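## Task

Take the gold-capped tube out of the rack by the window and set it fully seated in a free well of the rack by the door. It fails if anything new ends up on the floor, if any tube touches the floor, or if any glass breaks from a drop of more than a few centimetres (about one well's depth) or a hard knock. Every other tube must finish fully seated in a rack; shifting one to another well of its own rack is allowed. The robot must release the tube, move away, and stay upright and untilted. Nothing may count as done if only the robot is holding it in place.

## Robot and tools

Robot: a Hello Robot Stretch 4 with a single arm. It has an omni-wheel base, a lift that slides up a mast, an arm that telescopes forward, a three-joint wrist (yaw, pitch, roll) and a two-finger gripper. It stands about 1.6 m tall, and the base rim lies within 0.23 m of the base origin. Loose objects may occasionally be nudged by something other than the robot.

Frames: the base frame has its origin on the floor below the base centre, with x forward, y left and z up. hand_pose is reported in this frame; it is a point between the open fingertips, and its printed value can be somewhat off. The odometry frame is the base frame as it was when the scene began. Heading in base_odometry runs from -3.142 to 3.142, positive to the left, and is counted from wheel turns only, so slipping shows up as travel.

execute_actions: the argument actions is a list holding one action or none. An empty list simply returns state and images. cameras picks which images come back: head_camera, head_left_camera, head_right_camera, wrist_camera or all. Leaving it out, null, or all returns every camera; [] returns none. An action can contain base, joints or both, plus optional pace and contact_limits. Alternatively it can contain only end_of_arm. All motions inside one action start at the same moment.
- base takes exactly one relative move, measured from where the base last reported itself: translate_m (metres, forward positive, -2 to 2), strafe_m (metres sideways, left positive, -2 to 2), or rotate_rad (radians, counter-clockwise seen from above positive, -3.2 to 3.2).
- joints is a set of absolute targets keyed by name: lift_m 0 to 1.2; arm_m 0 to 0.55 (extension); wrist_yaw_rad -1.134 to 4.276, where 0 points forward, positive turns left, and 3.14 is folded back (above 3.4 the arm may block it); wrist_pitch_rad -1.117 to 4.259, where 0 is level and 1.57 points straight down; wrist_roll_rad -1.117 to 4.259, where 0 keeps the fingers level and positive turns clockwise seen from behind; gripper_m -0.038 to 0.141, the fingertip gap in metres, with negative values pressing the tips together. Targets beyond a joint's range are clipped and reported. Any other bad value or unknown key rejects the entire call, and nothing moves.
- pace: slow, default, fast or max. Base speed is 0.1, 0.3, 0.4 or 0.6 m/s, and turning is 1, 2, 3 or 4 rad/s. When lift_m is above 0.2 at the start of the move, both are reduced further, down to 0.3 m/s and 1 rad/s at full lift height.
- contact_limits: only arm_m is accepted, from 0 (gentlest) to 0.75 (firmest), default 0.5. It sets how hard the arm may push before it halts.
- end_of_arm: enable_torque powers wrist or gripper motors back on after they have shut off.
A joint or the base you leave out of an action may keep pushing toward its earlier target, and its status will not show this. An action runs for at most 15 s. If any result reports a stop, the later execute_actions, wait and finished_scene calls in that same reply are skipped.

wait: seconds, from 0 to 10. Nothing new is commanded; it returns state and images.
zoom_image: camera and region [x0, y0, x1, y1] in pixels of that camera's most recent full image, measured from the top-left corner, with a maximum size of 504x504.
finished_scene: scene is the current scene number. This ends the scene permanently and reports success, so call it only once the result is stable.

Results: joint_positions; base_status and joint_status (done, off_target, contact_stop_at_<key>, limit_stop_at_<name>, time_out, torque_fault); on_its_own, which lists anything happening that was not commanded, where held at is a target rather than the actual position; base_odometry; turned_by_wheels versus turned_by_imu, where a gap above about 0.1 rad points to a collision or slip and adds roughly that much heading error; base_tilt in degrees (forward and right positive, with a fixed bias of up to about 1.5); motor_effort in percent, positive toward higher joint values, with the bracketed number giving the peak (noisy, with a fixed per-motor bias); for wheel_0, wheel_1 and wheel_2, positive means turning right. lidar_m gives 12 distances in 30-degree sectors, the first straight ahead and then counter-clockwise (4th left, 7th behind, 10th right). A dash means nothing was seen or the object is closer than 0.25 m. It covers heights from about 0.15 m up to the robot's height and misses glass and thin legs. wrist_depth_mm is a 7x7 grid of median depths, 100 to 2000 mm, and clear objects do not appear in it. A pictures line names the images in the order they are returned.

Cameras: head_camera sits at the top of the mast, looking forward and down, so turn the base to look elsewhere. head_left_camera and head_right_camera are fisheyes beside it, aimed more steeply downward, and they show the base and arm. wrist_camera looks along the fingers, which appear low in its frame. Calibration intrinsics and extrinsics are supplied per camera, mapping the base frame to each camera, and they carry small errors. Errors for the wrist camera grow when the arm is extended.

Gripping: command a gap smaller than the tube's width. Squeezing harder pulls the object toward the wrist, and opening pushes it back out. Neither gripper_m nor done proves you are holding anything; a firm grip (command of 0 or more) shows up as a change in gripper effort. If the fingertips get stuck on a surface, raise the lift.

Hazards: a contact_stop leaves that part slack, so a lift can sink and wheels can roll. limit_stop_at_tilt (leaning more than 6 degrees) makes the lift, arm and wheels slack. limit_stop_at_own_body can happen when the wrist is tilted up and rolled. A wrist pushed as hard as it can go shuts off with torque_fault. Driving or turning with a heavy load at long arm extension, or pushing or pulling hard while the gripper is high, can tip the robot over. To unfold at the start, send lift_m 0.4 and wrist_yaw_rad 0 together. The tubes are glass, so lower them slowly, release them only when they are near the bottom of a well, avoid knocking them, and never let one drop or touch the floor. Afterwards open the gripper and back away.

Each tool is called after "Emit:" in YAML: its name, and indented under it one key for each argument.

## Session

Emit:
execute_actions:
  actions: []

Scene clock: 0.00 s.
base_odometry: x=+0.000 y=+0.000 heading=+0.000 (m, m, rad; odometry frame)
turned_by_wheels: +0.000 (rad since the last result)
turned_by_imu: +0.000 (rad since the last result)
base_tilt: forward=+0.0 right=-1.2 (deg)
lidar_m: 1.76 1.28 1.22 1.29 1.48 1.36 1.42 1.47 1.36 1.44 1.98 1.72
base_status: not commanded
joint_positions: lift_m=+0.262 arm_m=+0.001 wrist_yaw_rad=+3.173 wrist_pitch_rad=+0.005 wrist_roll_rad=+0.015 gripper_m=+0.057
joint_status: not commanded
motor_effort: lift_m=+19 arm_m=-1 wrist_yaw_rad=-2 wrist_pitch_rad=-8 wrist_roll_rad=+0 gripper_m=-2 wheel_0=+0 wheel_1=+0 wheel_2=+0 (%)
hand_pose: x=-0.1196 y=+0.0783 z=+0.4388 quat_wxyz=(-0.016, -0.002, +0.007, +1.000) (m; base frame)
wrist_depth_mm: - - 136 - - - 1863 / - - 137 - - 1921 1863 / - 113 138 - - 1921 1808 / 140 138 218 - - 1983 1863 / 216 - - - - 1983 1863 / 214 1430 196 1537 211 1537 1537 / 213 946 1060 - 1118 960 1098
pictures: head_camera, head_left_camera, head_right_camera, wrist_camera
camera_calibration (this result's frames):
wrist_camera: T_world_to_cam=[[-0.0475691, 0.998812, 0.0105697, -0.0844939], [0.0345202, 0.0122193, -0.999329, 0.48903], [-0.998271, -0.0471723, -0.0350605, 0.126], [0, 0, 0, 1]] pos_world=[0.104882, 0.0843616, 0.494013]
Images, in order (width x height): head_camera 420x560, head_left_camera 420x672, head_right_camera 420x672, wrist_camera 616x392.

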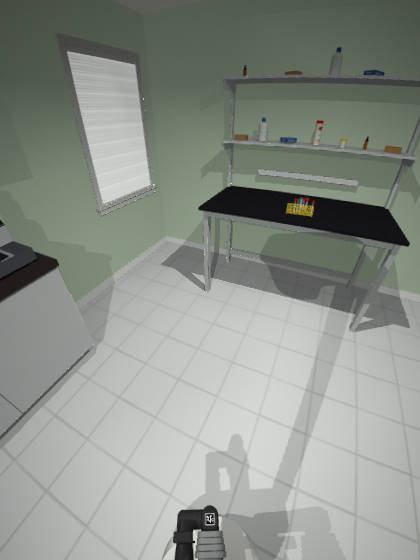

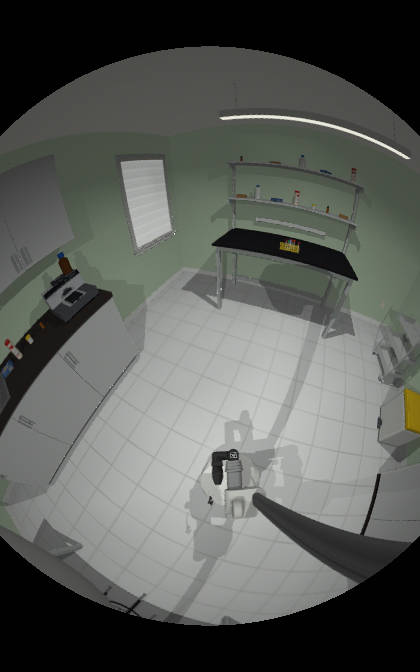

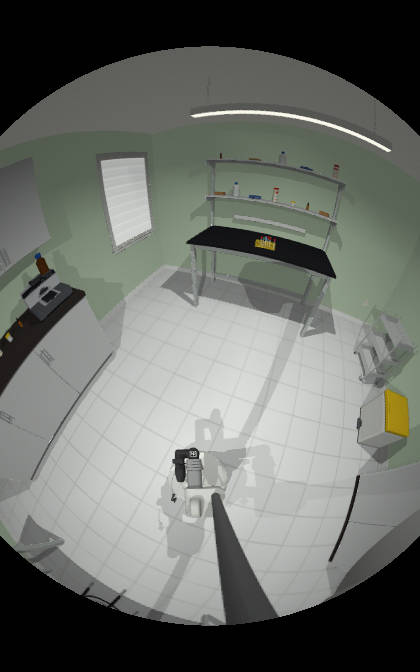

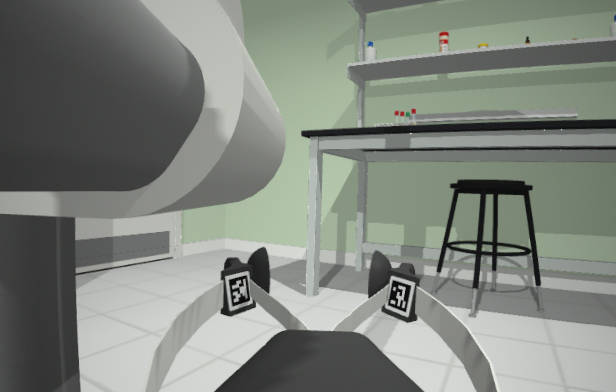

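Emit:
execute_actions:
  actions:
    - {"base":{"rotate_rad":-0.35},"joints":{"lift_m":0.5,"wrist_yaw_rad":0},"pace":"fast"}
  cameras: []

Emit:
execute_actions:
  actions:
    - {"base":{"translate_m":1.25},"joints":{"lift_m":1.19,"wrist_pitch_rad":1.3,"wrist_roll_rad":0,"arm_m":0.1},"pace":"fast"}
  cameras: []

Emit:
execute_actions:
  actions:
    - {"joints":{"arm_m":0.25}}
  cameras: ["head_right_camera","wrist_camera"]

Scene clock: 2.93 s.
base_odometry: x=+0.000 y=+0.000 heading=-0.350 (m, m, rad; odometry frame)
turned_by_wheels: -0.350 (rad since the last result)
turned_by_imu: -0.355 (rad since the last result)
base_tilt: forward=+0.2 right=-1.3 (deg)
lidar_m: 1.70 1.86 1.27 1.20 1.34 1.39 1.38 1.49 1.40 1.38 1.50 1.75
base_status: done
joint_positions: lift_m=+0.500 arm_m=+0.001 wrist_yaw_rad=+0.000 wrist_pitch_rad=+0.005 wrist_roll_rad=+0.015 gripper_m=+0.057
joint_status: all done
motor_effort: lift_m=+24(28) arm_m=-1(1) wrist_yaw_rad=-3(8) wrist_pitch_rad=-9(5) wrist_roll_rad=+1(1) gripper_m=-3(2) wheel_0=-1(7) wheel_1=-1(5) wheel_2=-2(9) (%)
hand_pose: x=+0.4600 y=-0.0873 z=+0.6766 quat_wxyz=(+1.000, +0.007, +0.002, +0.000) (m; base frame)
wrist_depth_mm: - - - - - - - / - - - - - - - / - - - - - - - / - - - - - - - / - - - - - - - / - - 196 - 212 - - / 1464 1366 1576 - 1661 1397 1618
pictures: none
No camera images: the call's "cameras" was empty. Leave "cameras" out to get every camera's image.

Scene clock: 7.33 s.
base_odometry: x=+1.174 y=-0.429 heading=-0.351 (m, m, rad; odometry frame)
turned_by_wheels: +0.000 (rad since the last result)
turned_by_imu: -0.007 (rad since the last result)
base_tilt: forward=+0.3 right=-1.4 (deg)
lidar_m: 0.47 0.52 0.72 1.58 1.25 1.80 3.32 1.97 1.54 1.55 0.65 0.48
base_status: done
joint_positions: lift_m=+1.190 arm_m=+0.099 wrist_yaw_rad=+0.000 wrist_pitch_rad=+1.301 wrist_roll_rad=+0.000 gripper_m=+0.057
joint_status: all done
motor_effort: lift_m=+23(26) arm_m=+6(7) wrist_yaw_rad=-2(3) wrist_pitch_rad=-3(4) wrist_roll_rad=+1(2) gripper_m=-4(4) wheel_0=-2(7) wheel_1=-2(3) wheel_2=-1(10) (%)
hand_pose: x=+0.3469 y=-0.0874 z=+1.0899 quat_wxyz=(+0.796, +0.000, +0.605, +0.000) (m; base frame)
wrist_depth_mm: 484 484 477 466 477 469 473 / 466 466 462 459 455 455 459 / 469 452 449 439 436 436 433 / 1366 1397 1366 1366 1366 1336 1336 / 1308 1336 1336 1308 1308 1281 1281 / 1281 1281 195 1255 213 1255 1255 / 1229 1205 1229 - 1229 1229 1229
pictures: none
No camera images: the call's "cameras" was empty. Leave "cameras" out to get every camera's image.

Scene clock: 8.83 s.
base_odometry: x=+1.174 y=-0.429 heading=-0.351 (m, m, rad; odometry frame)
turned_by_wheels: +0.000 (rad since the last result)
turned_by_imu: +0.000 (rad since the last result)
base_tilt: forward=+0.2 right=-1.2 (deg)
lidar_m: 0.47 0.49 0.71 1.52 1.23 1.80 3.34 1.99 1.56 1.55 0.65 0.48
base_status: not commanded
joint_positions: lift_m=+1.190 arm_m=+0.249 wrist_yaw_rad=+0.000 wrist_pitch_rad=+1.301 wrist_roll_rad=+0.000 gripper_m=+0.057
joint_status: all done
motor_effort: lift_m=+23(23) arm_m=+6(7) wrist_yaw_rad=-2(2) wrist_pitch_rad=-3(1) wrist_roll_rad=+1(1) gripper_m=-2(2) wheel_0=-2(2) wheel_1=-2(2) wheel_2=-1(1) (%)
hand_pose: x=+0.4969 y=-0.0874 z=+1.0899 quat_wxyz=(+0.796, +0.000, +0.605, +0.000) (m; base frame)
wrist_depth_mm: 484 480 477 477 473 477 473 / 466 462 424 387 452 455 452 / 445 442 433 421 433 436 433 / 424 421 424 421 418 418 415 / 413 413 407 404 402 399 397 / 1281 1255 195 1255 212 392 1229 / 1255 1229 1255 - 1229 1205 1205
pictures: head_right_camera, wrist_camera
camera_calibration (this result's frames):
wrist_camera: T_world_to_cam=[[0.0287043, -0.999548, -0.00888541, -0.0878752], [-0.971057, -0.0257753, -0.237451, 0.786425], [0.237115, 0.0154441, -0.971359, 1.16855], [0, 0, 0, 1]] pos_world=[0.489105, -0.0856124, 1.32104]
Images, in order (width x height): head_right_camera 420x672, wrist_camera 616x392.

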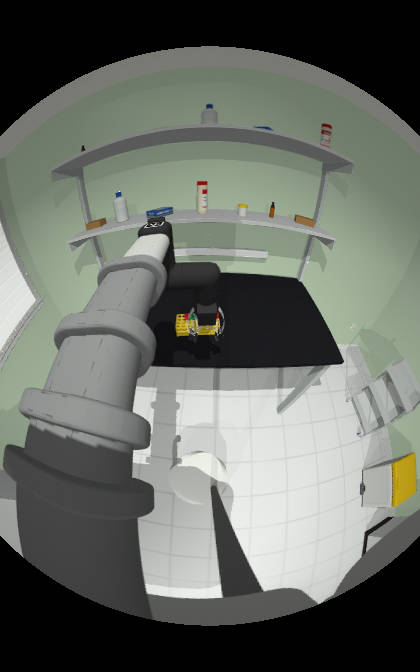

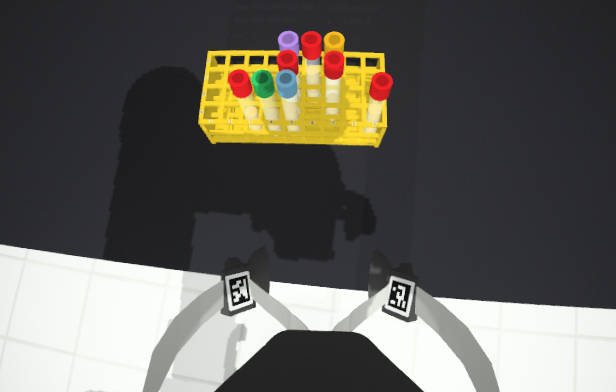

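Emit:
execute_actions:
  actions:
    - {"base":{"strafe_m":-0.016},"joints":{"arm_m":0.455,"wrist_roll_rad":0.8,"gripper_m":0.022,"lift_m":1.17}}
  cameras: ["head_right_camera","wrist_camera"]

Scene clock: 10.70 s.
base_odometry: x=+1.169 y=-0.444 heading=-0.351 (m, m, rad; odometry frame)
turned_by_wheels: +0.000 (rad since the last result)
turned_by_imu: -0.001 (rad since the last result)
base_tilt: forward=+0.3 right=-1.2 (deg)
lidar_m: 0.46 0.49 0.72 1.56 1.26 1.85 3.33 1.96 1.53 1.52 0.63 0.48
base_status: done
joint_positions: lift_m=+1.170 arm_m=+0.454 wrist_yaw_rad=+0.000 wrist_pitch_rad=+1.301 wrist_roll_rad=+0.800 gripper_m=+0.022
joint_status: all done
motor_effort: lift_m=+16(22) arm_m=+6(6) wrist_yaw_rad=-2(3) wrist_pitch_rad=-1(2) wrist_roll_rad=+3(9) gripper_m=-5(4) wheel_0=-1(4) wheel_1=-1(10) wheel_2=-1(0) (%)
hand_pose: x=+0.7019 y=-0.0874 z=+1.0705 quat_wxyz=(+0.733, +0.310, +0.558, -0.236) (m; base frame)
wrist_depth_mm: 530 500 462 433 413 392 373 / 512 480 449 421 399 379 366 / 488 466 433 413 389 368 355 / 477 445 418 397 379 362 345 / 455 433 407 332 362 351 338 / 439 418 329 257 190 342 327 / 430 410 359 - 347 327 322
pictures: head_right_camera, wrist_camera
camera_calibration (this result's frames):
wrist_camera: T_world_to_cam=[[-0.669248, -0.714991, -0.202224, 0.62781], [-0.697264, 0.698361, -0.1616, 0.770803], [0.256768, 0.0328533, -0.965915, 1.08299], [0, 0, 0, 1]] pos_world=[0.679536, -0.125, 1.2976]
Images, in order (width x height): head_right_camera 420x672, wrist_camera 616x392.

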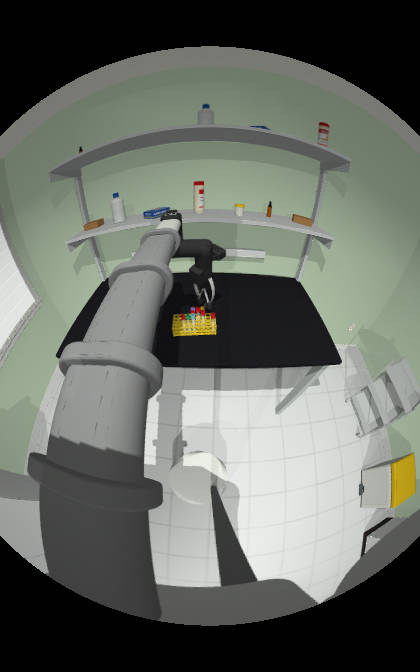

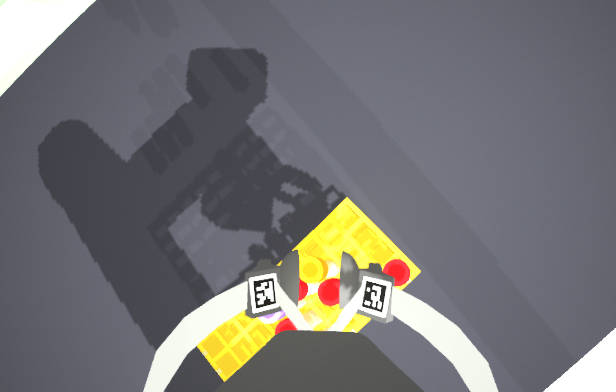

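Emit:
execute_actions:
  actions:
    - {"joints":{"arm_m":0.4715,"lift_m":1.158},"pace":"slow"}
  cameras: []

Emit:
execute_actions:
  actions:
    - {"joints":{"lift_m":1.143},"pace":"slow"}
  cameras: ["wrist_camera"]

Scene clock: 12.00 s.
base_odometry: x=+1.169 y=-0.444 heading=-0.351 (m, m, rad; odometry frame)
turned_by_wheels: +0.000 (rad since the last result)
turned_by_imu: +0.000 (rad since the last result)
base_tilt: forward=+0.3 right=-1.4 (deg)
lidar_m: 0.45 0.50 0.75 1.55 1.26 1.86 2.94 1.96 1.54 1.53 0.64 0.47
base_status: not commanded
joint_positions: lift_m=+1.158 arm_m=+0.470 wrist_yaw_rad=+0.000 wrist_pitch_rad=+1.301 wrist_roll_rad=+0.800 gripper_m=+0.022
joint_status: all done
motor_effort: lift_m=+16(15) arm_m=+6(5) wrist_yaw_rad=-3(2) wrist_pitch_rad=-2(2) wrist_roll_rad=+2(4) gripper_m=-5(3) wheel_0=-1(1) wheel_1=-1(1) wheel_2=-1(1) (%)
hand_pose: x=+0.7184 y=-0.0874 z=+1.0586 quat_wxyz=(+0.733, +0.310, +0.558, -0.236) (m; base frame)
wrist_depth_mm: 512 484 449 424 397 377 362 / 488 459 433 410 387 368 355 / 477 449 421 394 379 359 343 / 459 433 404 387 368 349 334 / 439 418 397 359 351 340 327 / 427 404 315 244 190 330 319 / 418 397 342 - 334 317 312
pictures: none
No camera images: the call's "cameras" was empty. Leave "cameras" out to get every camera's image.

Scene clock: 12.83 s.
base_odometry: x=+1.169 y=-0.444 heading=-0.351 (m, m, rad; odometry frame)
turned_by_wheels: +0.000 (rad since the last result)
turned_by_imu: +0.000 (rad since the last result)
base_tilt: forward=+0.2 right=-1.4 (deg)
lidar_m: 0.45 0.51 0.73 1.54 1.25 1.85 2.97 1.95 1.54 1.52 0.62 0.49
base_status: not commanded
joint_positions: lift_m=+1.143 arm_m=+0.470 wrist_yaw_rad=+0.000 wrist_pitch_rad=+1.301 wrist_roll_rad=+0.800 gripper_m=+0.022
joint_status: all done
motor_effort: lift_m=+16(15) arm_m=+6(6) wrist_yaw_rad=-2(3) wrist_pitch_rad=-2(0) wrist_roll_rad=+4(2) gripper_m=-4(4) wheel_0=-1(1) wheel_1=-1(1) wheel_2=-1(1) (%)
hand_pose: x=+0.7184 y=-0.0874 z=+1.0436 quat_wxyz=(+0.733, +0.310, +0.558, -0.236) (m; base frame)
wrist_depth_mm: 488 459 430 404 379 362 347 / 473 445 415 394 373 351 340 / 455 430 402 382 362 345 329 / 442 413 389 373 351 336 324 / 427 402 379 327 336 327 315 / 413 387 300 226 190 315 307 / 399 382 303 - 322 306 300
pictures: wrist_camera
camera_calibration (this result's frames):
wrist_camera: T_world_to_cam=[[-0.669248, -0.714991, -0.202224, 0.633381], [-0.697264, 0.698361, -0.1616, 0.777931], [0.256768, 0.0328532, -0.965915, 1.0527], [0, 0, 0, 1]] pos_world=[0.696013, -0.125, 1.27062]
Images, in order (width x height): wrist_camera 616x392.

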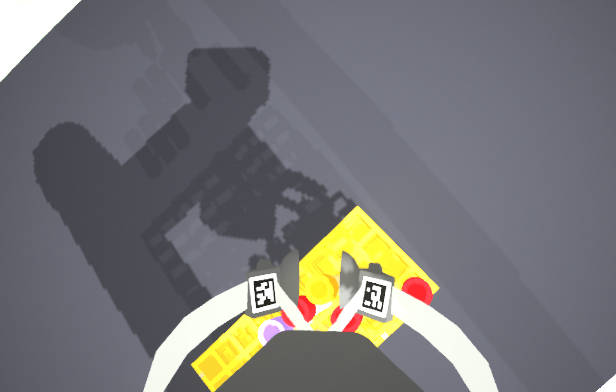

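Emit:
execute_actions:
  actions:
    - {"joints":{"lift_m":1.133},"pace":"slow"}
  cameras: []

Emit:
execute_actions:
  actions:
    - {"joints":{"gripper_m":0}}
  cameras: ["wrist_camera"]

Emit:
execute_actions:
  actions:
    - {"joints":{"lift_m":1.198},"pace":"slow"}
  cameras: ["head_right_camera","wrist_camera"]

Emit:
zoom_image:
  camera: "head_right_camera"
  region: [160,270,240,345]

Scene clock: 13.73 s.
base_odometry: x=+1.169 y=-0.444 heading=-0.351 (m, m, rad; odometry frame)
turned_by_wheels: +0.000 (rad since the last result)
turned_by_imu: +0.000 (rad since the last result)
base_tilt: forward=+0.3 right=-1.4 (deg)
lidar_m: 0.46 0.49 0.74 1.54 1.27 1.88 2.94 1.98 1.53 1.53 0.65 0.49
base_status: not commanded
joint_positions: lift_m=+1.133 arm_m=+0.470 wrist_yaw_rad=+0.000 wrist_pitch_rad=+1.301 wrist_roll_rad=+0.800 gripper_m=+0.022
joint_status: all done
motor_effort: lift_m=+16(16) arm_m=+6(6) wrist_yaw_rad=-2(3) wrist_pitch_rad=-1(2) wrist_roll_rad=+3(1) gripper_m=-4(3) wheel_0=-1(1) wheel_1=-1(1) wheel_2=-1(1) (%)
hand_pose: x=+0.7184 y=-0.0874 z=+1.0336 quat_wxyz=(+0.733, +0.310, +0.558, -0.236) (m; base frame)
wrist_depth_mm: 480 449 418 394 373 353 340 / 466 433 402 382 362 343 330 / 442 415 392 368 353 332 324 / 427 402 379 362 343 325 312 / 415 389 368 319 327 317 306 / 397 377 228 216 190 307 298 / 389 370 294 - 312 296 290
pictures: none
No camera images: the call's "cameras" was empty. Leave "cameras" out to get every camera's image.

Scene clock: 14.70 s.
base_odometry: x=+1.169 y=-0.444 heading=-0.351 (m, m, rad; odometry frame)
turned_by_wheels: +0.000 (rad since the last result)
turned_by_imu: +0.000 (rad since the last result)
base_tilt: forward=+0.2 right=-1.3 (deg)
lidar_m: 0.46 0.51 0.75 1.55 1.28 1.85 3.33 1.97 1.55 1.53 0.65 0.49
base_status: not commanded
joint_positions: lift_m=+1.133 arm_m=+0.470 wrist_yaw_rad=+0.000 wrist_pitch_rad=+1.301 wrist_roll_rad=+0.800 gripper_m=+0.000
joint_status: all done
motor_effort: lift_m=+16(16) arm_m=+6(6) wrist_yaw_rad=-2(2) wrist_pitch_rad=-3(2) wrist_roll_rad=+1(3) gripper_m=-15(14) wheel_0=-1(1) wheel_1=-1(1) wheel_2=-1(1) (%)
hand_pose: x=+0.7183 y=-0.0874 z=+1.0335 quat_wxyz=(+0.733, +0.310, +0.558, -0.236) (m; base frame)
wrist_depth_mm: 473 445 418 394 368 351 336 / 462 433 404 379 362 343 329 / 442 418 392 370 351 332 320 / 427 402 379 359 340 325 314 / 413 389 370 332 325 317 304 / 402 379 183 211 183 304 297 / 389 368 304 - 314 297 291
pictures: wrist_camera
camera_calibration (this result's frames):
wrist_camera: T_world_to_cam=[[-0.669354, -0.714965, -0.201968, 0.631098], [-0.697298, 0.698389, -0.161333, 0.775995], [0.2564, 0.032843, -0.966013, 1.04341], [0, 0, 0, 1]] pos_world=[0.695999, -0.125002, 1.2606]
Images, in order (width x height): wrist_camera 616x392.

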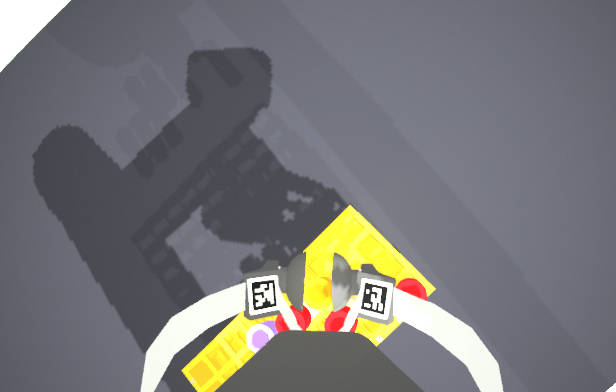

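Scene clock: 16.13 s.
base_odometry: x=+1.169 y=-0.444 heading=-0.351 (m, m, rad; odometry frame)
turned_by_wheels: +0.000 (rad since the last result)
turned_by_imu: +0.000 (rad since the last result)
base_tilt: forward=+0.5 right=-1.4 (deg)
lidar_m: 0.46 0.50 0.73 1.54 1.27 1.84 2.96 1.96 1.55 1.49 0.67 0.48
base_status: not commanded
joint_positions: lift_m=+1.198 arm_m=+0.470 wrist_yaw_rad=+0.000 wrist_pitch_rad=+1.301 wrist_roll_rad=+0.800 gripper_m=+0.000
joint_status: all done
motor_effort: lift_m=+25(26) arm_m=+6(6) wrist_yaw_rad=-3(2) wrist_pitch_rad=-3(5) wrist_roll_rad=+2(2) gripper_m=-13(13) wheel_0=-1(1) wheel_1=-1(1) wheel_2=-1(1) (%)
hand_pose: x=+0.7182 y=-0.0874 z=+1.0978 quat_wxyz=(+0.733, +0.310, +0.558, -0.236) (m; base frame)
wrist_depth_mm: 574 535 496 466 439 418 399 / 549 508 477 452 430 407 389 / 530 492 459 439 415 397 382 / 508 477 452 427 402 387 370 / 492 462 436 397 389 377 362 / 473 452 185 211 183 366 353 / 459 439 415 - 370 349 347
pictures: head_right_camera, wrist_camera
camera_calibration (this result's frames):
wrist_camera: T_world_to_cam=[[-0.669373, -0.714965, -0.201906, 0.644004], [-0.697313, 0.698389, -0.161268, 0.786283], [0.25631, 0.0328429, -0.966037, 1.10557], [0, 0, 0, 1]] pos_world=[0.695995, -0.125002, 1.32485]
Images, in order (width x height): head_right_camera 420x672, wrist_camera 616x392.

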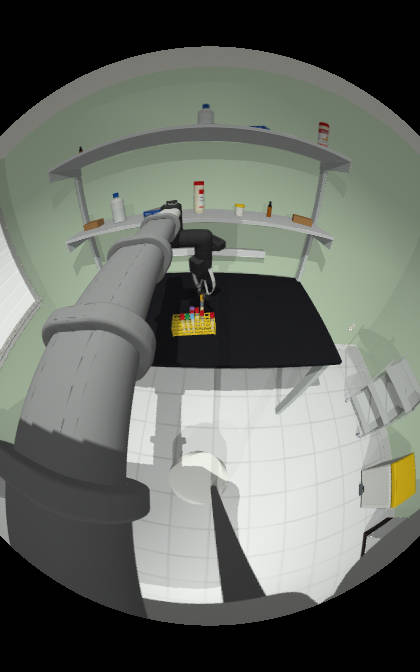

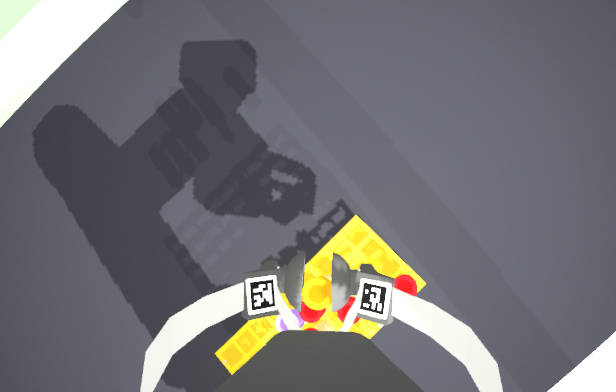

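Region (160, 270, 240, 345) of head_right_camera's 420x672 image, scaled by 6.300, with more detail than that image has; it fills the top 472 rows of this view, and the rest is white.

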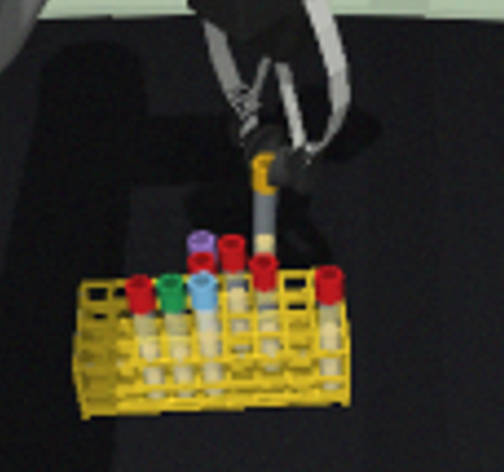

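Emit:
execute_actions:
  actions:
    - {"base":{"strafe_m":-0.1},"pace":"slow"}
  cameras: ["wrist_camera"]

Emit:
execute_actions:
  actions:
    - {"joints":{"arm_m":0.05},"base":{"translate_m":-0.2}}
  cameras: []

Emit:
execute_actions:
  actions:
    - {"base":{"rotate_rad":3.07},"pace":"slow"}
  cameras: []

Emit:
execute_actions:
  actions:
    - {"base":{"translate_m":1.7}}
  cameras: ["head_right_camera","wrist_camera"]

Scene clock: 18.50 s.
base_odometry: x=+1.134 y=-0.538 heading=-0.351 (m, m, rad; odometry frame)
turned_by_wheels: +0.000 (rad since the last result)
turned_by_imu: -0.001 (rad since the last result)
base_tilt: forward=+0.4 right=-1.3 (deg)
lidar_m: 0.45 0.49 0.72 1.63 1.39 1.98 2.96 1.82 1.42 1.44 0.64 0.46
base_status: done
joint_positions: lift_m=+1.198 arm_m=+0.470 wrist_yaw_rad=+0.000 wrist_pitch_rad=+1.301 wrist_roll_rad=+0.800 gripper_m=+0.000
joint_status: not commanded
motor_effort: lift_m=+25(25) arm_m=+6(6) wrist_yaw_rad=-2(2) wrist_pitch_rad=-1(3) wrist_roll_rad=+2(2) gripper_m=-13(15) wheel_0=+2(7) wheel_1=-1(6) wheel_2=-2(3) (%)
hand_pose: x=+0.7183 y=-0.0874 z=+1.0978 quat_wxyz=(+0.733, +0.310, +0.558, -0.236) (m; base frame)
wrist_depth_mm: 559 530 492 462 442 418 399 / 549 517 480 452 427 407 392 / 521 492 462 439 415 397 379 / 508 477 452 427 407 387 370 / 488 459 439 413 394 377 359 / 473 449 185 211 184 364 353 / 459 439 404 - 370 351 345
pictures: wrist_camera
camera_calibration (this result's frames):
wrist_camera: T_world_to_cam=[[-0.669371, -0.714965, -0.201909, 0.644027], [-0.697312, 0.698389, -0.161272, 0.786308], [0.256315, 0.032843, -0.966035, 1.10556], [0, 0, 0, 1]] pos_world=[0.696025, -0.125002, 1.32485]
Images, in order (width x height): wrist_camera 616x392.

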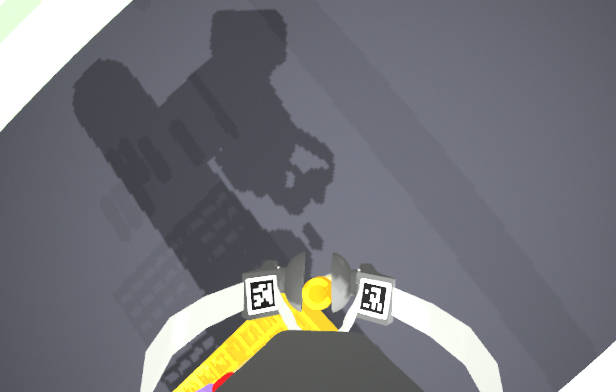

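Scene clock: 20.83 s.
base_odometry: x=+0.946 y=-0.469 heading=-0.351 (m, m, rad; odometry frame)
turned_by_wheels: +0.000 (rad since the last result)
turned_by_imu: +0.000 (rad since the last result)
base_tilt: forward=+0.4 right=-1.3 (deg)
lidar_m: 0.65 0.70 1.04 1.31 1.34 2.02 2.92 1.80 1.40 1.39 0.90 0.67
base_status: done
joint_positions: lift_m=+1.198 arm_m=+0.051 wrist_yaw_rad=+0.000 wrist_pitch_rad=+1.301 wrist_roll_rad=+0.800 gripper_m=+0.000
joint_status: all done
motor_effort: lift_m=+25(25) arm_m=-6(5) wrist_yaw_rad=-1(1) wrist_pitch_rad=-4(3) wrist_roll_rad=+0(3) gripper_m=-14(15) wheel_0=-1(6) wheel_1=+1(7) wheel_2=-1(8) (%)
hand_pose: x=+0.2988 y=-0.0874 z=+1.0978 quat_wxyz=(+0.733, +0.310, +0.558, -0.236) (m; base frame)
wrist_depth_mm: 549 535 564 1537 1430 1366 1308 / 549 525 1537 1499 1397 1308 1281 / 535 1576 1499 1397 1366 1308 1229 / 1618 1576 1464 1397 1308 1255 1182 / 1576 1537 1430 1336 1308 1229 1160 / 1537 1430 185 211 183 1160 1118 / 1464 1430 1336 - 1008 991 1118
pictures: none
No camera images: the call's "cameras" was empty. Leave "cameras" out to get every camera's image.

Scene clock: 25.20 s.
base_odometry: x=+0.946 y=-0.469 heading=+2.719 (m, m, rad; odometry frame)
turned_by_wheels: +3.070 (rad since the last result)
turned_by_imu: +3.103 (rad since the last result)
base_tilt: forward=+0.3 right=-1.2 (deg)
lidar_m: 2.43 1.86 1.42 1.39 1.48 0.69 0.66 0.71 0.98 1.33 1.33 1.93
base_status: done
joint_positions: lift_m=+1.198 arm_m=+0.051 wrist_yaw_rad=+0.000 wrist_pitch_rad=+1.301 wrist_roll_rad=+0.800 gripper_m=+0.000
joint_status: not commanded
motor_effort: lift_m=+25(25) arm_m=-6(6) wrist_yaw_rad=-1(1) wrist_pitch_rad=-2(3) wrist_roll_rad=+3(2) gripper_m=-12(14) wheel_0=-2(8) wheel_1=+0(8) wheel_2=+0(5) (%)
hand_pose: x=+0.2989 y=-0.0874 z=+1.0978 quat_wxyz=(+0.733, +0.310, +0.558, -0.236) (m; base frame)
wrist_depth_mm: 1863 1756 1618 1537 1430 1397 1281 / 1808 1708 1537 1464 1397 1336 1255 / 1708 1618 1537 1430 1336 1281 1205 / 1618 1537 1464 1397 1336 1281 1182 / 1576 1499 1397 1336 1281 1229 1182 / 1537 1499 185 211 183 1182 1138 / 1499 1430 1336 - 1025 976 1118
pictures: none
No camera images: the call's "cameras" was empty. Leave "cameras" out to get every camera's image.

Scene clock: 32.37 s.
base_odometry: x=-0.604 y=+0.228 heading=+2.719 (m, m, rad; odometry frame)
turned_by_wheels: +0.000 (rad since the last result)
turned_by_imu: -0.010 (rad since the last result)
base_tilt: forward=+0.3 right=-1.3 (deg)
lidar_m: 0.71 0.78 1.76 1.29 1.34 1.92 2.44 1.85 1.39 1.33 1.04 0.75
base_status: done
joint_positions: lift_m=+1.198 arm_m=+0.051 wrist_yaw_rad=+0.000 wrist_pitch_rad=+1.301 wrist_roll_rad=+0.800 gripper_m=+0.000
joint_status: not commanded
motor_effort: lift_m=+25(25) arm_m=-6(6) wrist_yaw_rad=-1(1) wrist_pitch_rad=-3(4) wrist_roll_rad=+2(2) gripper_m=-13(13) wheel_0=-1(8) wheel_1=+0(9) wheel_2=-1(9) (%)
hand_pose: x=+0.2988 y=-0.0874 z=+1.0978 quat_wxyz=(+0.733, +0.310, +0.558, -0.236) (m; base frame)
wrist_depth_mm: 778 723 691 1464 1430 1366 1336 / 741 707 1537 1464 1397 1336 1255 / 715 707 1499 1430 1397 1308 1229 / 699 1537 1499 1397 1336 1255 1205 / 960 1499 1430 1366 1308 1229 1205 / 1537 1430 184 211 184 1182 1118 / 1499 1430 1336 - 1008 991 1118
pictures: head_right_camera, wrist_camera
camera_calibration (this result's frames):
wrist_camera: T_world_to_cam=[[-0.669646, -0.714675, -0.202023, 0.363475], [-0.697006, 0.698687, -0.161306, 0.493796], [0.256432, 0.0327929, -0.966006, 1.21303], [0, 0, 0, 1]] pos_world=[0.276518, -0.125021, 1.32488]
Images, in order (width x height): head_right_camera 420x672, wrist_camera 616x392.

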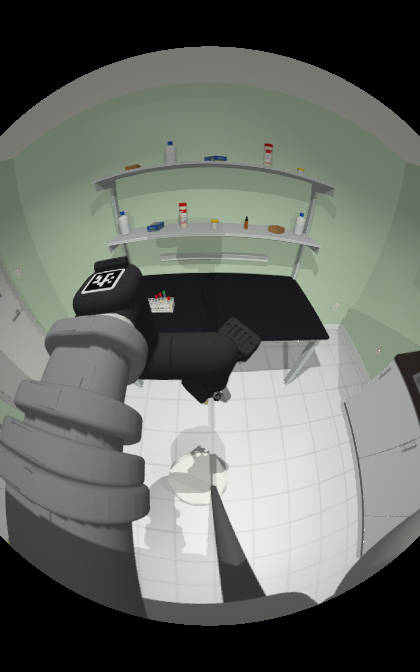

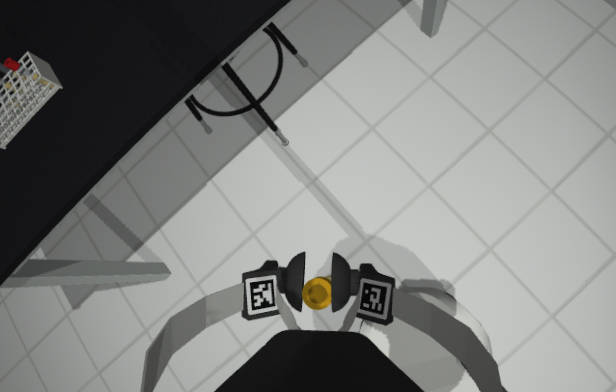

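Emit:
execute_actions:
  actions:
    - {"base":{"strafe_m":0.31},"joints":{"arm_m":0.3}}
  cameras: []

Emit:
execute_actions:
  actions:
    - {"base":{"translate_m":0.28},"joints":{"lift_m":1.12}}
  cameras: ["head_right_camera","wrist_camera"]

Emit:
zoom_image:
  camera: "head_right_camera"
  region: [170,310,260,380]

Scene clock: 34.97 s.
base_odometry: x=-0.731 y=-0.055 heading=+2.719 (m, m, rad; odometry frame)
turned_by_wheels: +0.000 (rad since the last result)
turned_by_imu: +0.000 (rad since the last result)
base_tilt: forward=+0.3 right=-1.2 (deg)
lidar_m: 0.75 0.78 1.47 0.98 1.04 1.59 3.19 2.60 1.70 1.64 1.05 0.79
base_status: done
joint_positions: lift_m=+1.198 arm_m=+0.299 wrist_yaw_rad=+0.000 wrist_pitch_rad=+1.301 wrist_roll_rad=+0.800 gripper_m=+0.000
joint_status: all done
motor_effort: lift_m=+24(24) arm_m=+6(6) wrist_yaw_rad=-2(1) wrist_pitch_rad=-1(5) wrist_roll_rad=+1(0) gripper_m=-14(13) wheel_0=+2(9) wheel_1=+0(6) wheel_2=-1(2) (%)
hand_pose: x=+0.5469 y=-0.0874 z=+1.0979 quat_wxyz=(+0.733, +0.310, +0.558, -0.236) (m; base frame)
wrist_depth_mm: 788 723 668 640 609 1366 1336 / 759 668 654 627 1366 1308 1255 / 723 676 634 1397 1366 1281 1205 / 699 661 627 1397 1336 1229 1205 / 1618 640 1118 1336 1281 1229 1160 / 1537 1430 185 210 184 1182 1138 / 1499 1397 1366 - 1205 960 1098
pictures: none
No camera images: the call's "cameras" was empty. Leave "cameras" out to get every camera's image.

Scene clock: 37.37 s.
base_odometry: x=-0.987 y=+0.060 heading=+2.719 (m, m, rad; odometry frame)
turned_by_wheels: +0.000 (rad since the last result)
turned_by_imu: -0.002 (rad since the last result)
base_tilt: forward=+0.3 right=-1.2 (deg)
lidar_m: 0.45 0.49 1.44 1.03 1.02 1.45 3.42 2.30 1.71 1.63 0.67 0.49
base_status: done
joint_positions: lift_m=+1.120 arm_m=+0.299 wrist_yaw_rad=+0.000 wrist_pitch_rad=+1.301 wrist_roll_rad=+0.800 gripper_m=+0.000
joint_status: all done
motor_effort: lift_m=+16(22) arm_m=+5(6) wrist_yaw_rad=-2(3) wrist_pitch_rad=-3(2) wrist_roll_rad=+2(3) gripper_m=-13(13) wheel_0=+0(2) wheel_1=+0(3) wheel_2=+1(8) (%)
hand_pose: x=+0.5469 y=-0.0874 z=+1.0205 quat_wxyz=(+0.733, +0.310, +0.558, -0.236) (m; base frame)
wrist_depth_mm: 668 627 585 549 521 496 473 / 647 603 564 525 508 480 462 / 621 585 500 508 492 469 459 / 597 569 517 508 484 462 1138 / 585 549 517 488 469 1138 1098 / 1430 530 185 211 183 1138 1060 / 1430 521 496 - 1138 917 1042
pictures: head_right_camera, wrist_camera
camera_calibration (this result's frames):
wrist_camera: T_world_to_cam=[[-0.669399, -0.714838, -0.202266, 0.514128], [-0.697117, 0.698517, -0.16156, 0.654564], [0.256776, 0.0328553, -0.965912, 1.07447], [0, 0, 0, 1]] pos_world=[0.524567, -0.125008, 1.24758]
Images, in order (width x height): head_right_camera 420x672, wrist_camera 616x392.

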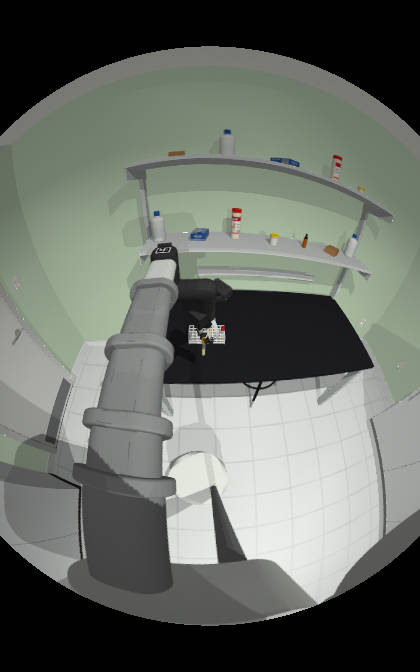

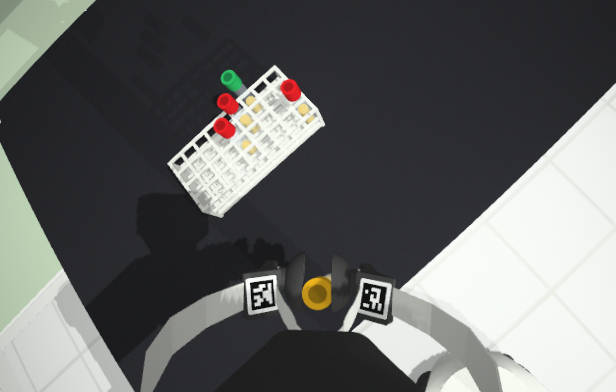

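Region (170, 310, 260, 380) of head_right_camera's 420x672 image, scaled by 5.600, with more detail than that image has.

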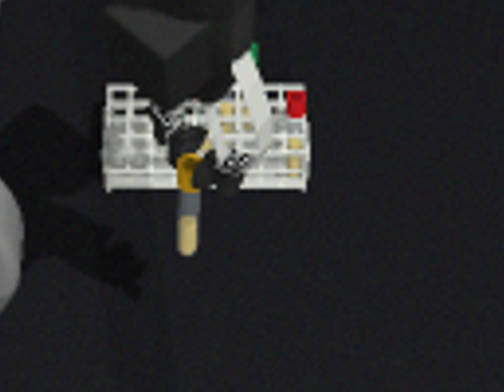

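Emit:
execute_actions:
  actions:
    - {"base":{"strafe_m":0.053},"joints":{"lift_m":1.04,"arm_m":0.49},"pace":"slow"}
  cameras: ["head_right_camera","wrist_camera"]

Emit:
zoom_image:
  camera: "head_right_camera"
  region: [185,305,245,355]

Scene clock: 40.80 s.
base_odometry: x=-1.008 y=+0.012 heading=+2.719 (m, m, rad; odometry frame)
turned_by_wheels: +0.000 (rad since the last result)
turned_by_imu: -0.001 (rad since the last result)
base_tilt: forward=+0.3 right=-1.3 (deg)
lidar_m: 0.43 0.49 1.38 0.99 0.95 1.37 3.39 2.94 1.76 1.70 0.65 0.48
base_status: done
joint_positions: lift_m=+1.040 arm_m=+0.489 wrist_yaw_rad=+0.000 wrist_pitch_rad=+1.301 wrist_roll_rad=+0.800 gripper_m=+0.000
joint_status: all done
motor_effort: lift_m=+16(17) arm_m=+6(7) wrist_yaw_rad=-2(2) wrist_pitch_rad=-2(1) wrist_roll_rad=+1(0) gripper_m=-13(14) wheel_0=-1(6) wheel_1=+1(6) wheel_2=+0(3) (%)
hand_pose: x=+0.7369 y=-0.0874 z=+0.9405 quat_wxyz=(+0.733, +0.310, +0.558, -0.236) (m; base frame)
wrist_depth_mm: 549 525 488 462 436 413 394 / 539 504 477 445 424 404 384 / 517 488 459 433 362 387 375 / 504 473 442 404 347 377 366 / 488 459 430 357 384 370 357 / 1138 445 185 211 183 359 349 / 1336 436 413 - 366 343 342
pictures: head_right_camera, wrist_camera
camera_calibration (this result's frames):
wrist_camera: T_world_to_cam=[[-0.669399, -0.714838, -0.202266, 0.625094], [-0.697117, 0.698518, -0.161559, 0.77405], [0.256775, 0.0328552, -0.965913, 0.948434], [0, 0, 0, 1]] pos_world=[0.714506, -0.125008, 1.16759]
Images, in order (width x height): head_right_camera 420x672, wrist_camera 616x392.

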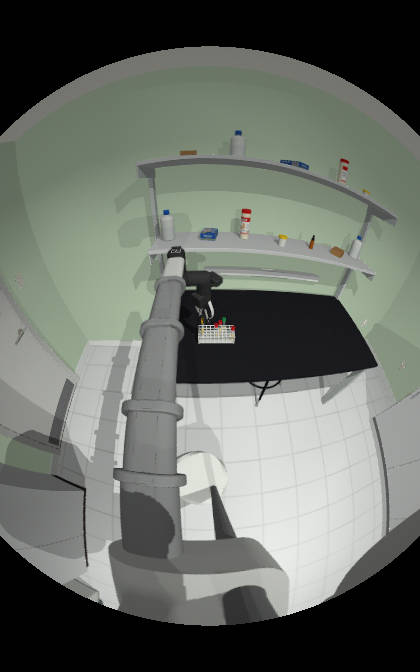

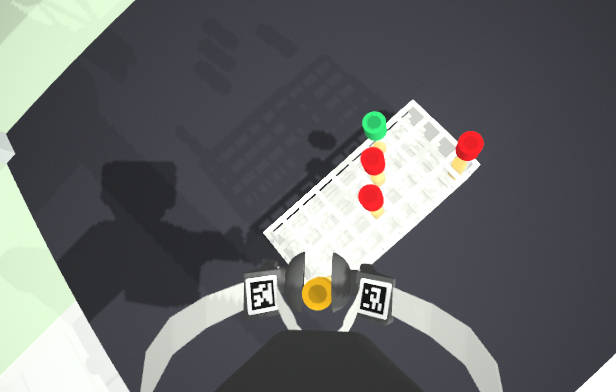

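Region (185, 305, 245, 355) of head_right_camera's 420x672 image, scaled by 8.400, with more detail than that image has.

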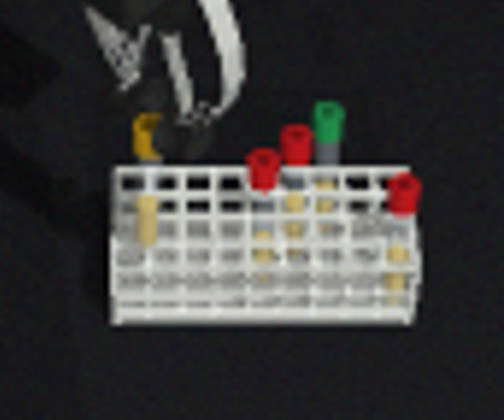

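Emit:
execute_actions:
  actions:
    - {"base":{"strafe_m":-0.0105},"joints":{"lift_m":1.034,"arm_m":0.493},"pace":"slow"}
  cameras: []

Emit:
execute_actions:
  actions:
    - {"joints":{"lift_m":1.016},"pace":"slow"}
  cameras: ["head_right_camera","wrist_camera"]

Emit:
zoom_image:
  camera: "head_right_camera"
  region: [185,305,245,355]

Scene clock: 41.87 s.
base_odometry: x=-1.004 y=+0.022 heading=+2.719 (m, m, rad; odometry frame)
turned_by_wheels: +0.000 (rad since the last result)
turned_by_imu: +0.000 (rad since the last result)
base_tilt: forward=+0.3 right=-1.5 (deg)
lidar_m: 0.46 0.48 1.41 0.99 0.96 1.41 3.41 2.94 1.75 1.70 0.65 0.50
base_status: done
joint_positions: lift_m=+1.034 arm_m=+0.492 wrist_yaw_rad=+0.000 wrist_pitch_rad=+1.301 wrist_roll_rad=+0.800 gripper_m=+0.000
joint_status: all done
motor_effort: lift_m=+16(15) arm_m=+6(6) wrist_yaw_rad=-3(2) wrist_pitch_rad=-4(3) wrist_roll_rad=+3(2) gripper_m=-12(14) wheel_0=+1(2) wheel_1=-1(7) wheel_2=+0(2) (%)
hand_pose: x=+0.7399 y=-0.0874 z=+0.9346 quat_wxyz=(+0.733, +0.310, +0.558, -0.236) (m; base frame)
wrist_depth_mm: 535 517 480 455 430 407 389 / 535 500 466 439 415 397 379 / 512 480 452 427 355 379 368 / 492 462 436 397 359 373 359 / 480 452 424 353 379 364 351 / 1078 436 185 211 183 355 342 / 1336 427 402 - 362 340 334
pictures: none
No camera images: the call's "cameras" was empty. Leave "cameras" out to get every camera's image.

Scene clock: 42.77 s.
base_odometry: x=-1.004 y=+0.022 heading=+2.719 (m, m, rad; odometry frame)
turned_by_wheels: +0.000 (rad since the last result)
turned_by_imu: +0.000 (rad since the last result)
base_tilt: forward=+0.3 right=-1.4 (deg)
lidar_m: 0.46 0.51 1.40 0.97 0.99 1.38 3.40 2.93 1.74 1.67 0.66 0.47
base_status: not commanded
joint_positions: lift_m=+1.016 arm_m=+0.492 wrist_yaw_rad=+0.000 wrist_pitch_rad=+1.301 wrist_roll_rad=+0.800 gripper_m=+0.000
joint_status: all done
motor_effort: lift_m=+16(16) arm_m=+6(6) wrist_yaw_rad=-2(2) wrist_pitch_rad=-1(2) wrist_roll_rad=+1(2) gripper_m=-13(14) wheel_0=+1(1) wheel_1=-1(1) wheel_2=+0(0) (%)
hand_pose: x=+0.7399 y=-0.0874 z=+0.9165 quat_wxyz=(+0.733, +0.310, +0.558, -0.236) (m; base frame)
wrist_depth_mm: 525 492 459 433 407 389 373 / 508 477 445 421 397 377 364 / 488 455 430 410 338 362 351 / 473 445 418 394 324 355 343 / 452 430 407 332 362 349 334 / 1042 415 185 211 183 338 327 / 1255 407 387 - 343 324 320
pictures: head_right_camera, wrist_camera
camera_calibration (this result's frames):
wrist_camera: T_world_to_cam=[[-0.669399, -0.714838, -0.202266, 0.622248], [-0.697117, 0.698518, -0.16156, 0.772264], [0.256775, 0.0328552, -0.965912, 0.924482], [0, 0, 0, 1]] pos_world=[0.717506, -0.125008, 1.14359]
Images, in order (width x height): head_right_camera 420x672, wrist_camera 616x392.

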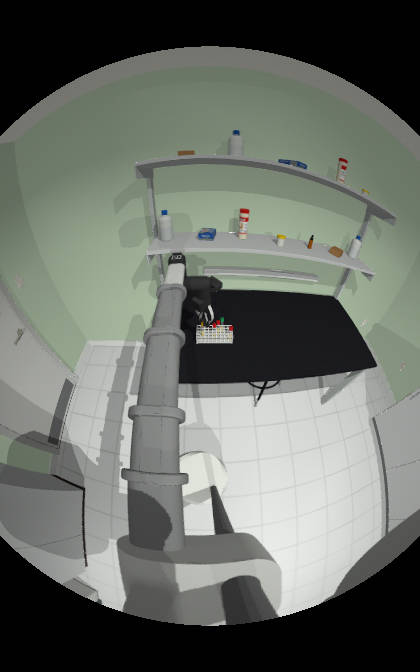

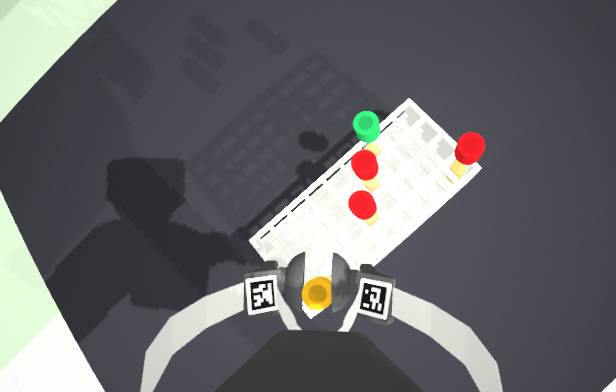

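Region (185, 305, 245, 355) of head_right_camera's 420x672 image, scaled by 8.400, with more detail than that image has.

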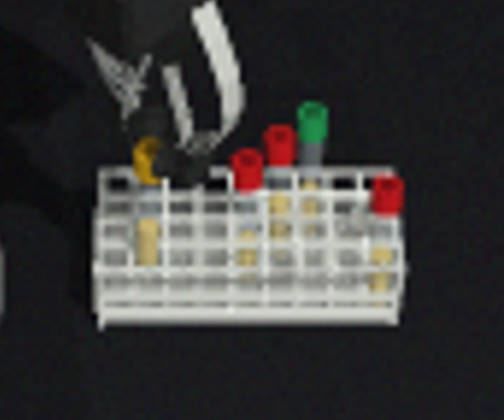

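Emit:
execute_actions:
  actions:
    - {"joints":{"lift_m":0.978},"pace":"slow"}
  cameras: []

Emit:
execute_actions:
  actions:
    - {"joints":{"gripper_m":0.028}}
  cameras: []

Emit:
execute_actions:
  actions:
    - {"joints":{"lift_m":1.04}}
  cameras: []

Emit:
execute_actions:
  actions:
    - {"joints":{"arm_m":0.0},"base":{"translate_m":-0.15},"pace":"fast"}
  cameras: ["head_right_camera"]

Emit:
zoom_image:
  camera: "head_right_camera"
  region: [175,285,245,340]

Scene clock: 44.20 s.
base_odometry: x=-1.004 y=+0.022 heading=+2.719 (m, m, rad; odometry frame)
turned_by_wheels: +0.000 (rad since the last result)
turned_by_imu: +0.000 (rad since the last result)
base_tilt: forward=+0.3 right=-1.1 (deg)
lidar_m: 0.46 0.50 1.39 0.99 0.97 1.41 3.44 2.94 1.73 1.69 0.68 0.47
base_status: not commanded
joint_positions: lift_m=+0.978 arm_m=+0.492 wrist_yaw_rad=+0.000 wrist_pitch_rad=+1.299 wrist_roll_rad=+0.800 gripper_m=+0.000
joint_status: all done
motor_effort: lift_m=+15(17) arm_m=+6(6) wrist_yaw_rad=-2(2) wrist_pitch_rad=+2(0) wrist_roll_rad=+1(0) gripper_m=-12(14) wheel_0=+1(1) wheel_1=-1(1) wheel_2=+0(0) (%)
hand_pose: x=+0.7402 y=-0.0874 z=+0.8788 quat_wxyz=(+0.733, +0.310, +0.557, -0.235) (m; base frame)
wrist_depth_mm: 473 452 415 389 370 351 334 / 462 427 402 382 355 343 329 / 439 415 389 368 304 294 320 / 424 399 377 343 296 319 310 / 410 389 366 314 325 315 304 / 399 377 183 211 183 304 296 / 389 366 347 - 310 293 290
pictures: none
No camera images: the call's "cameras" was empty. Leave "cameras" out to get every camera's image.

Scene clock: 45.23 s.
base_odometry: x=-1.004 y=+0.022 heading=+2.719 (m, m, rad; odometry frame)
turned_by_wheels: +0.000 (rad since the last result)
turned_by_imu: +0.000 (rad since the last result)
base_tilt: forward=+0.4 right=-1.4 (deg)
lidar_m: 0.44 0.49 1.39 1.01 0.97 1.37 3.42 2.93 1.75 1.70 0.69 0.48
base_status: not commanded
joint_positions: lift_m=+0.978 arm_m=+0.492 wrist_yaw_rad=+0.000 wrist_pitch_rad=+1.300 wrist_roll_rad=+0.800 gripper_m=+0.028
joint_status: all done
motor_effort: lift_m=+16(16) arm_m=+6(6) wrist_yaw_rad=-3(2) wrist_pitch_rad=-3(2) wrist_roll_rad=+2(2) gripper_m=-5(13) wheel_0=+1(1) wheel_1=-1(1) wheel_2=+0(0) (%)
hand_pose: x=+0.7400 y=-0.0874 z=+0.8786 quat_wxyz=(+0.733, +0.310, +0.558, -0.236) (m; base frame)
wrist_depth_mm: 477 442 413 389 368 349 334 / 459 430 404 377 353 340 327 / 442 413 389 368 294 301 319 / 424 397 377 325 286 319 310 / 410 387 366 315 325 312 304 / 397 375 190 222 187 304 294 / 384 366 347 - 309 293 287
pictures: none
No camera images: the call's "cameras" was empty. Leave "cameras" out to get every camera's image.

Scene clock: 46.43 s.
base_odometry: x=-1.004 y=+0.022 heading=+2.719 (m, m, rad; odometry frame)
turned_by_wheels: +0.000 (rad since the last result)
turned_by_imu: +0.000 (rad since the last result)
base_tilt: forward=+0.3 right=-1.4 (deg)
lidar_m: 0.45 0.48 1.39 0.98 0.97 1.41 3.41 2.93 1.75 1.71 0.66 0.47
base_status: not commanded
joint_positions: lift_m=+1.040 arm_m=+0.492 wrist_yaw_rad=+0.000 wrist_pitch_rad=+1.300 wrist_roll_rad=+0.800 gripper_m=+0.028
joint_status: all done
motor_effort: lift_m=+25(26) arm_m=+6(6) wrist_yaw_rad=-2(2) wrist_pitch_rad=-1(2) wrist_roll_rad=+2(1) gripper_m=-5(3) wheel_0=+1(1) wheel_1=-1(1) wheel_2=+0(0) (%)
hand_pose: x=+0.7400 y=-0.0874 z=+0.9399 quat_wxyz=(+0.733, +0.310, +0.558, -0.236) (m; base frame)
wrist_depth_mm: 539 521 484 455 433 410 394 / 544 504 477 445 424 402 387 / 521 488 459 433 377 387 377 / 504 469 445 418 366 377 366 / 480 455 430 368 382 368 357 / 1118 442 190 282 187 359 347 / 1336 433 407 - 366 345 342
pictures: none
No camera images: the call's "cameras" was empty. Leave "cameras" out to get every camera's image.

Scene clock: 48.53 s.
base_odometry: x=-0.867 y=-0.040 heading=+2.719 (m, m, rad; odometry frame)
turned_by_wheels: +0.000 (rad since the last result)
turned_by_imu: +0.000 (rad since the last result)
base_tilt: forward=+0.2 right=-1.2 (deg)
lidar_m: 0.58 0.66 1.41 0.95 0.99 1.67 3.24 2.72 1.75 1.67 0.86 0.64
base_status: done
joint_positions: lift_m=+1.040 arm_m=+0.002 wrist_yaw_rad=+0.000 wrist_pitch_rad=+1.301 wrist_roll_rad=+0.800 gripper_m=+0.028
joint_status: all done
motor_effort: lift_m=+24(24) arm_m=-6(5) wrist_yaw_rad=-2(1) wrist_pitch_rad=-3(2) wrist_roll_rad=+0(2) gripper_m=-4(2) wheel_0=+0(6) wheel_1=+1(8) wheel_2=-2(10) (%)
hand_pose: x=+0.2493 y=-0.0874 z=+0.9398 quat_wxyz=(+0.733, +0.310, +0.558, -0.236) (m; base frame)
wrist_depth_mm: 564 525 842 1308 1255 1182 1138 / 544 525 1366 1308 1229 1182 1118 / 525 1397 1308 1255 1205 1138 1098 / 647 946 1281 1205 1138 1078 1060 / 1397 1308 1229 1182 1138 1078 1025 / 1366 1281 190 1160 186 1025 1008 / 1336 1255 1182 - 866 842 960
pictures: head_right_camera
Images, in order (width x height): head_right_camera 420x672.

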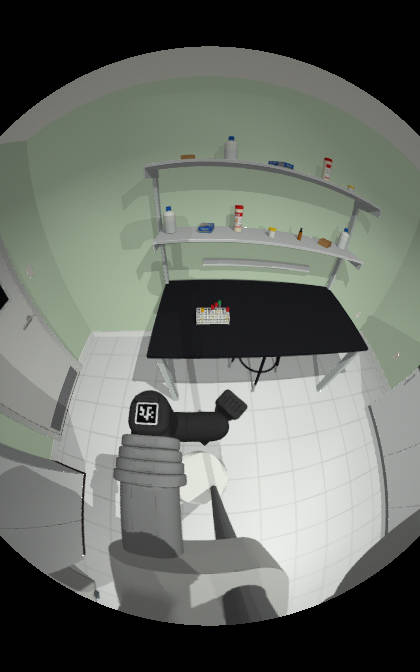

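Region (175, 285, 245, 340) of head_right_camera's 420x672 image, scaled by 7.200, with more detail than that image has; it fills the top 396 rows of this view, and the rest is white.

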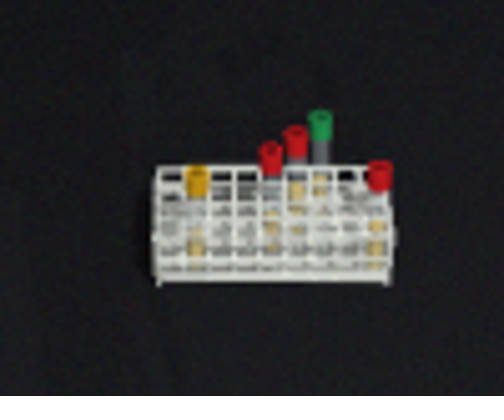

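Emit:
finished_scene:
  scene: 2

The scene is finished: the task was done.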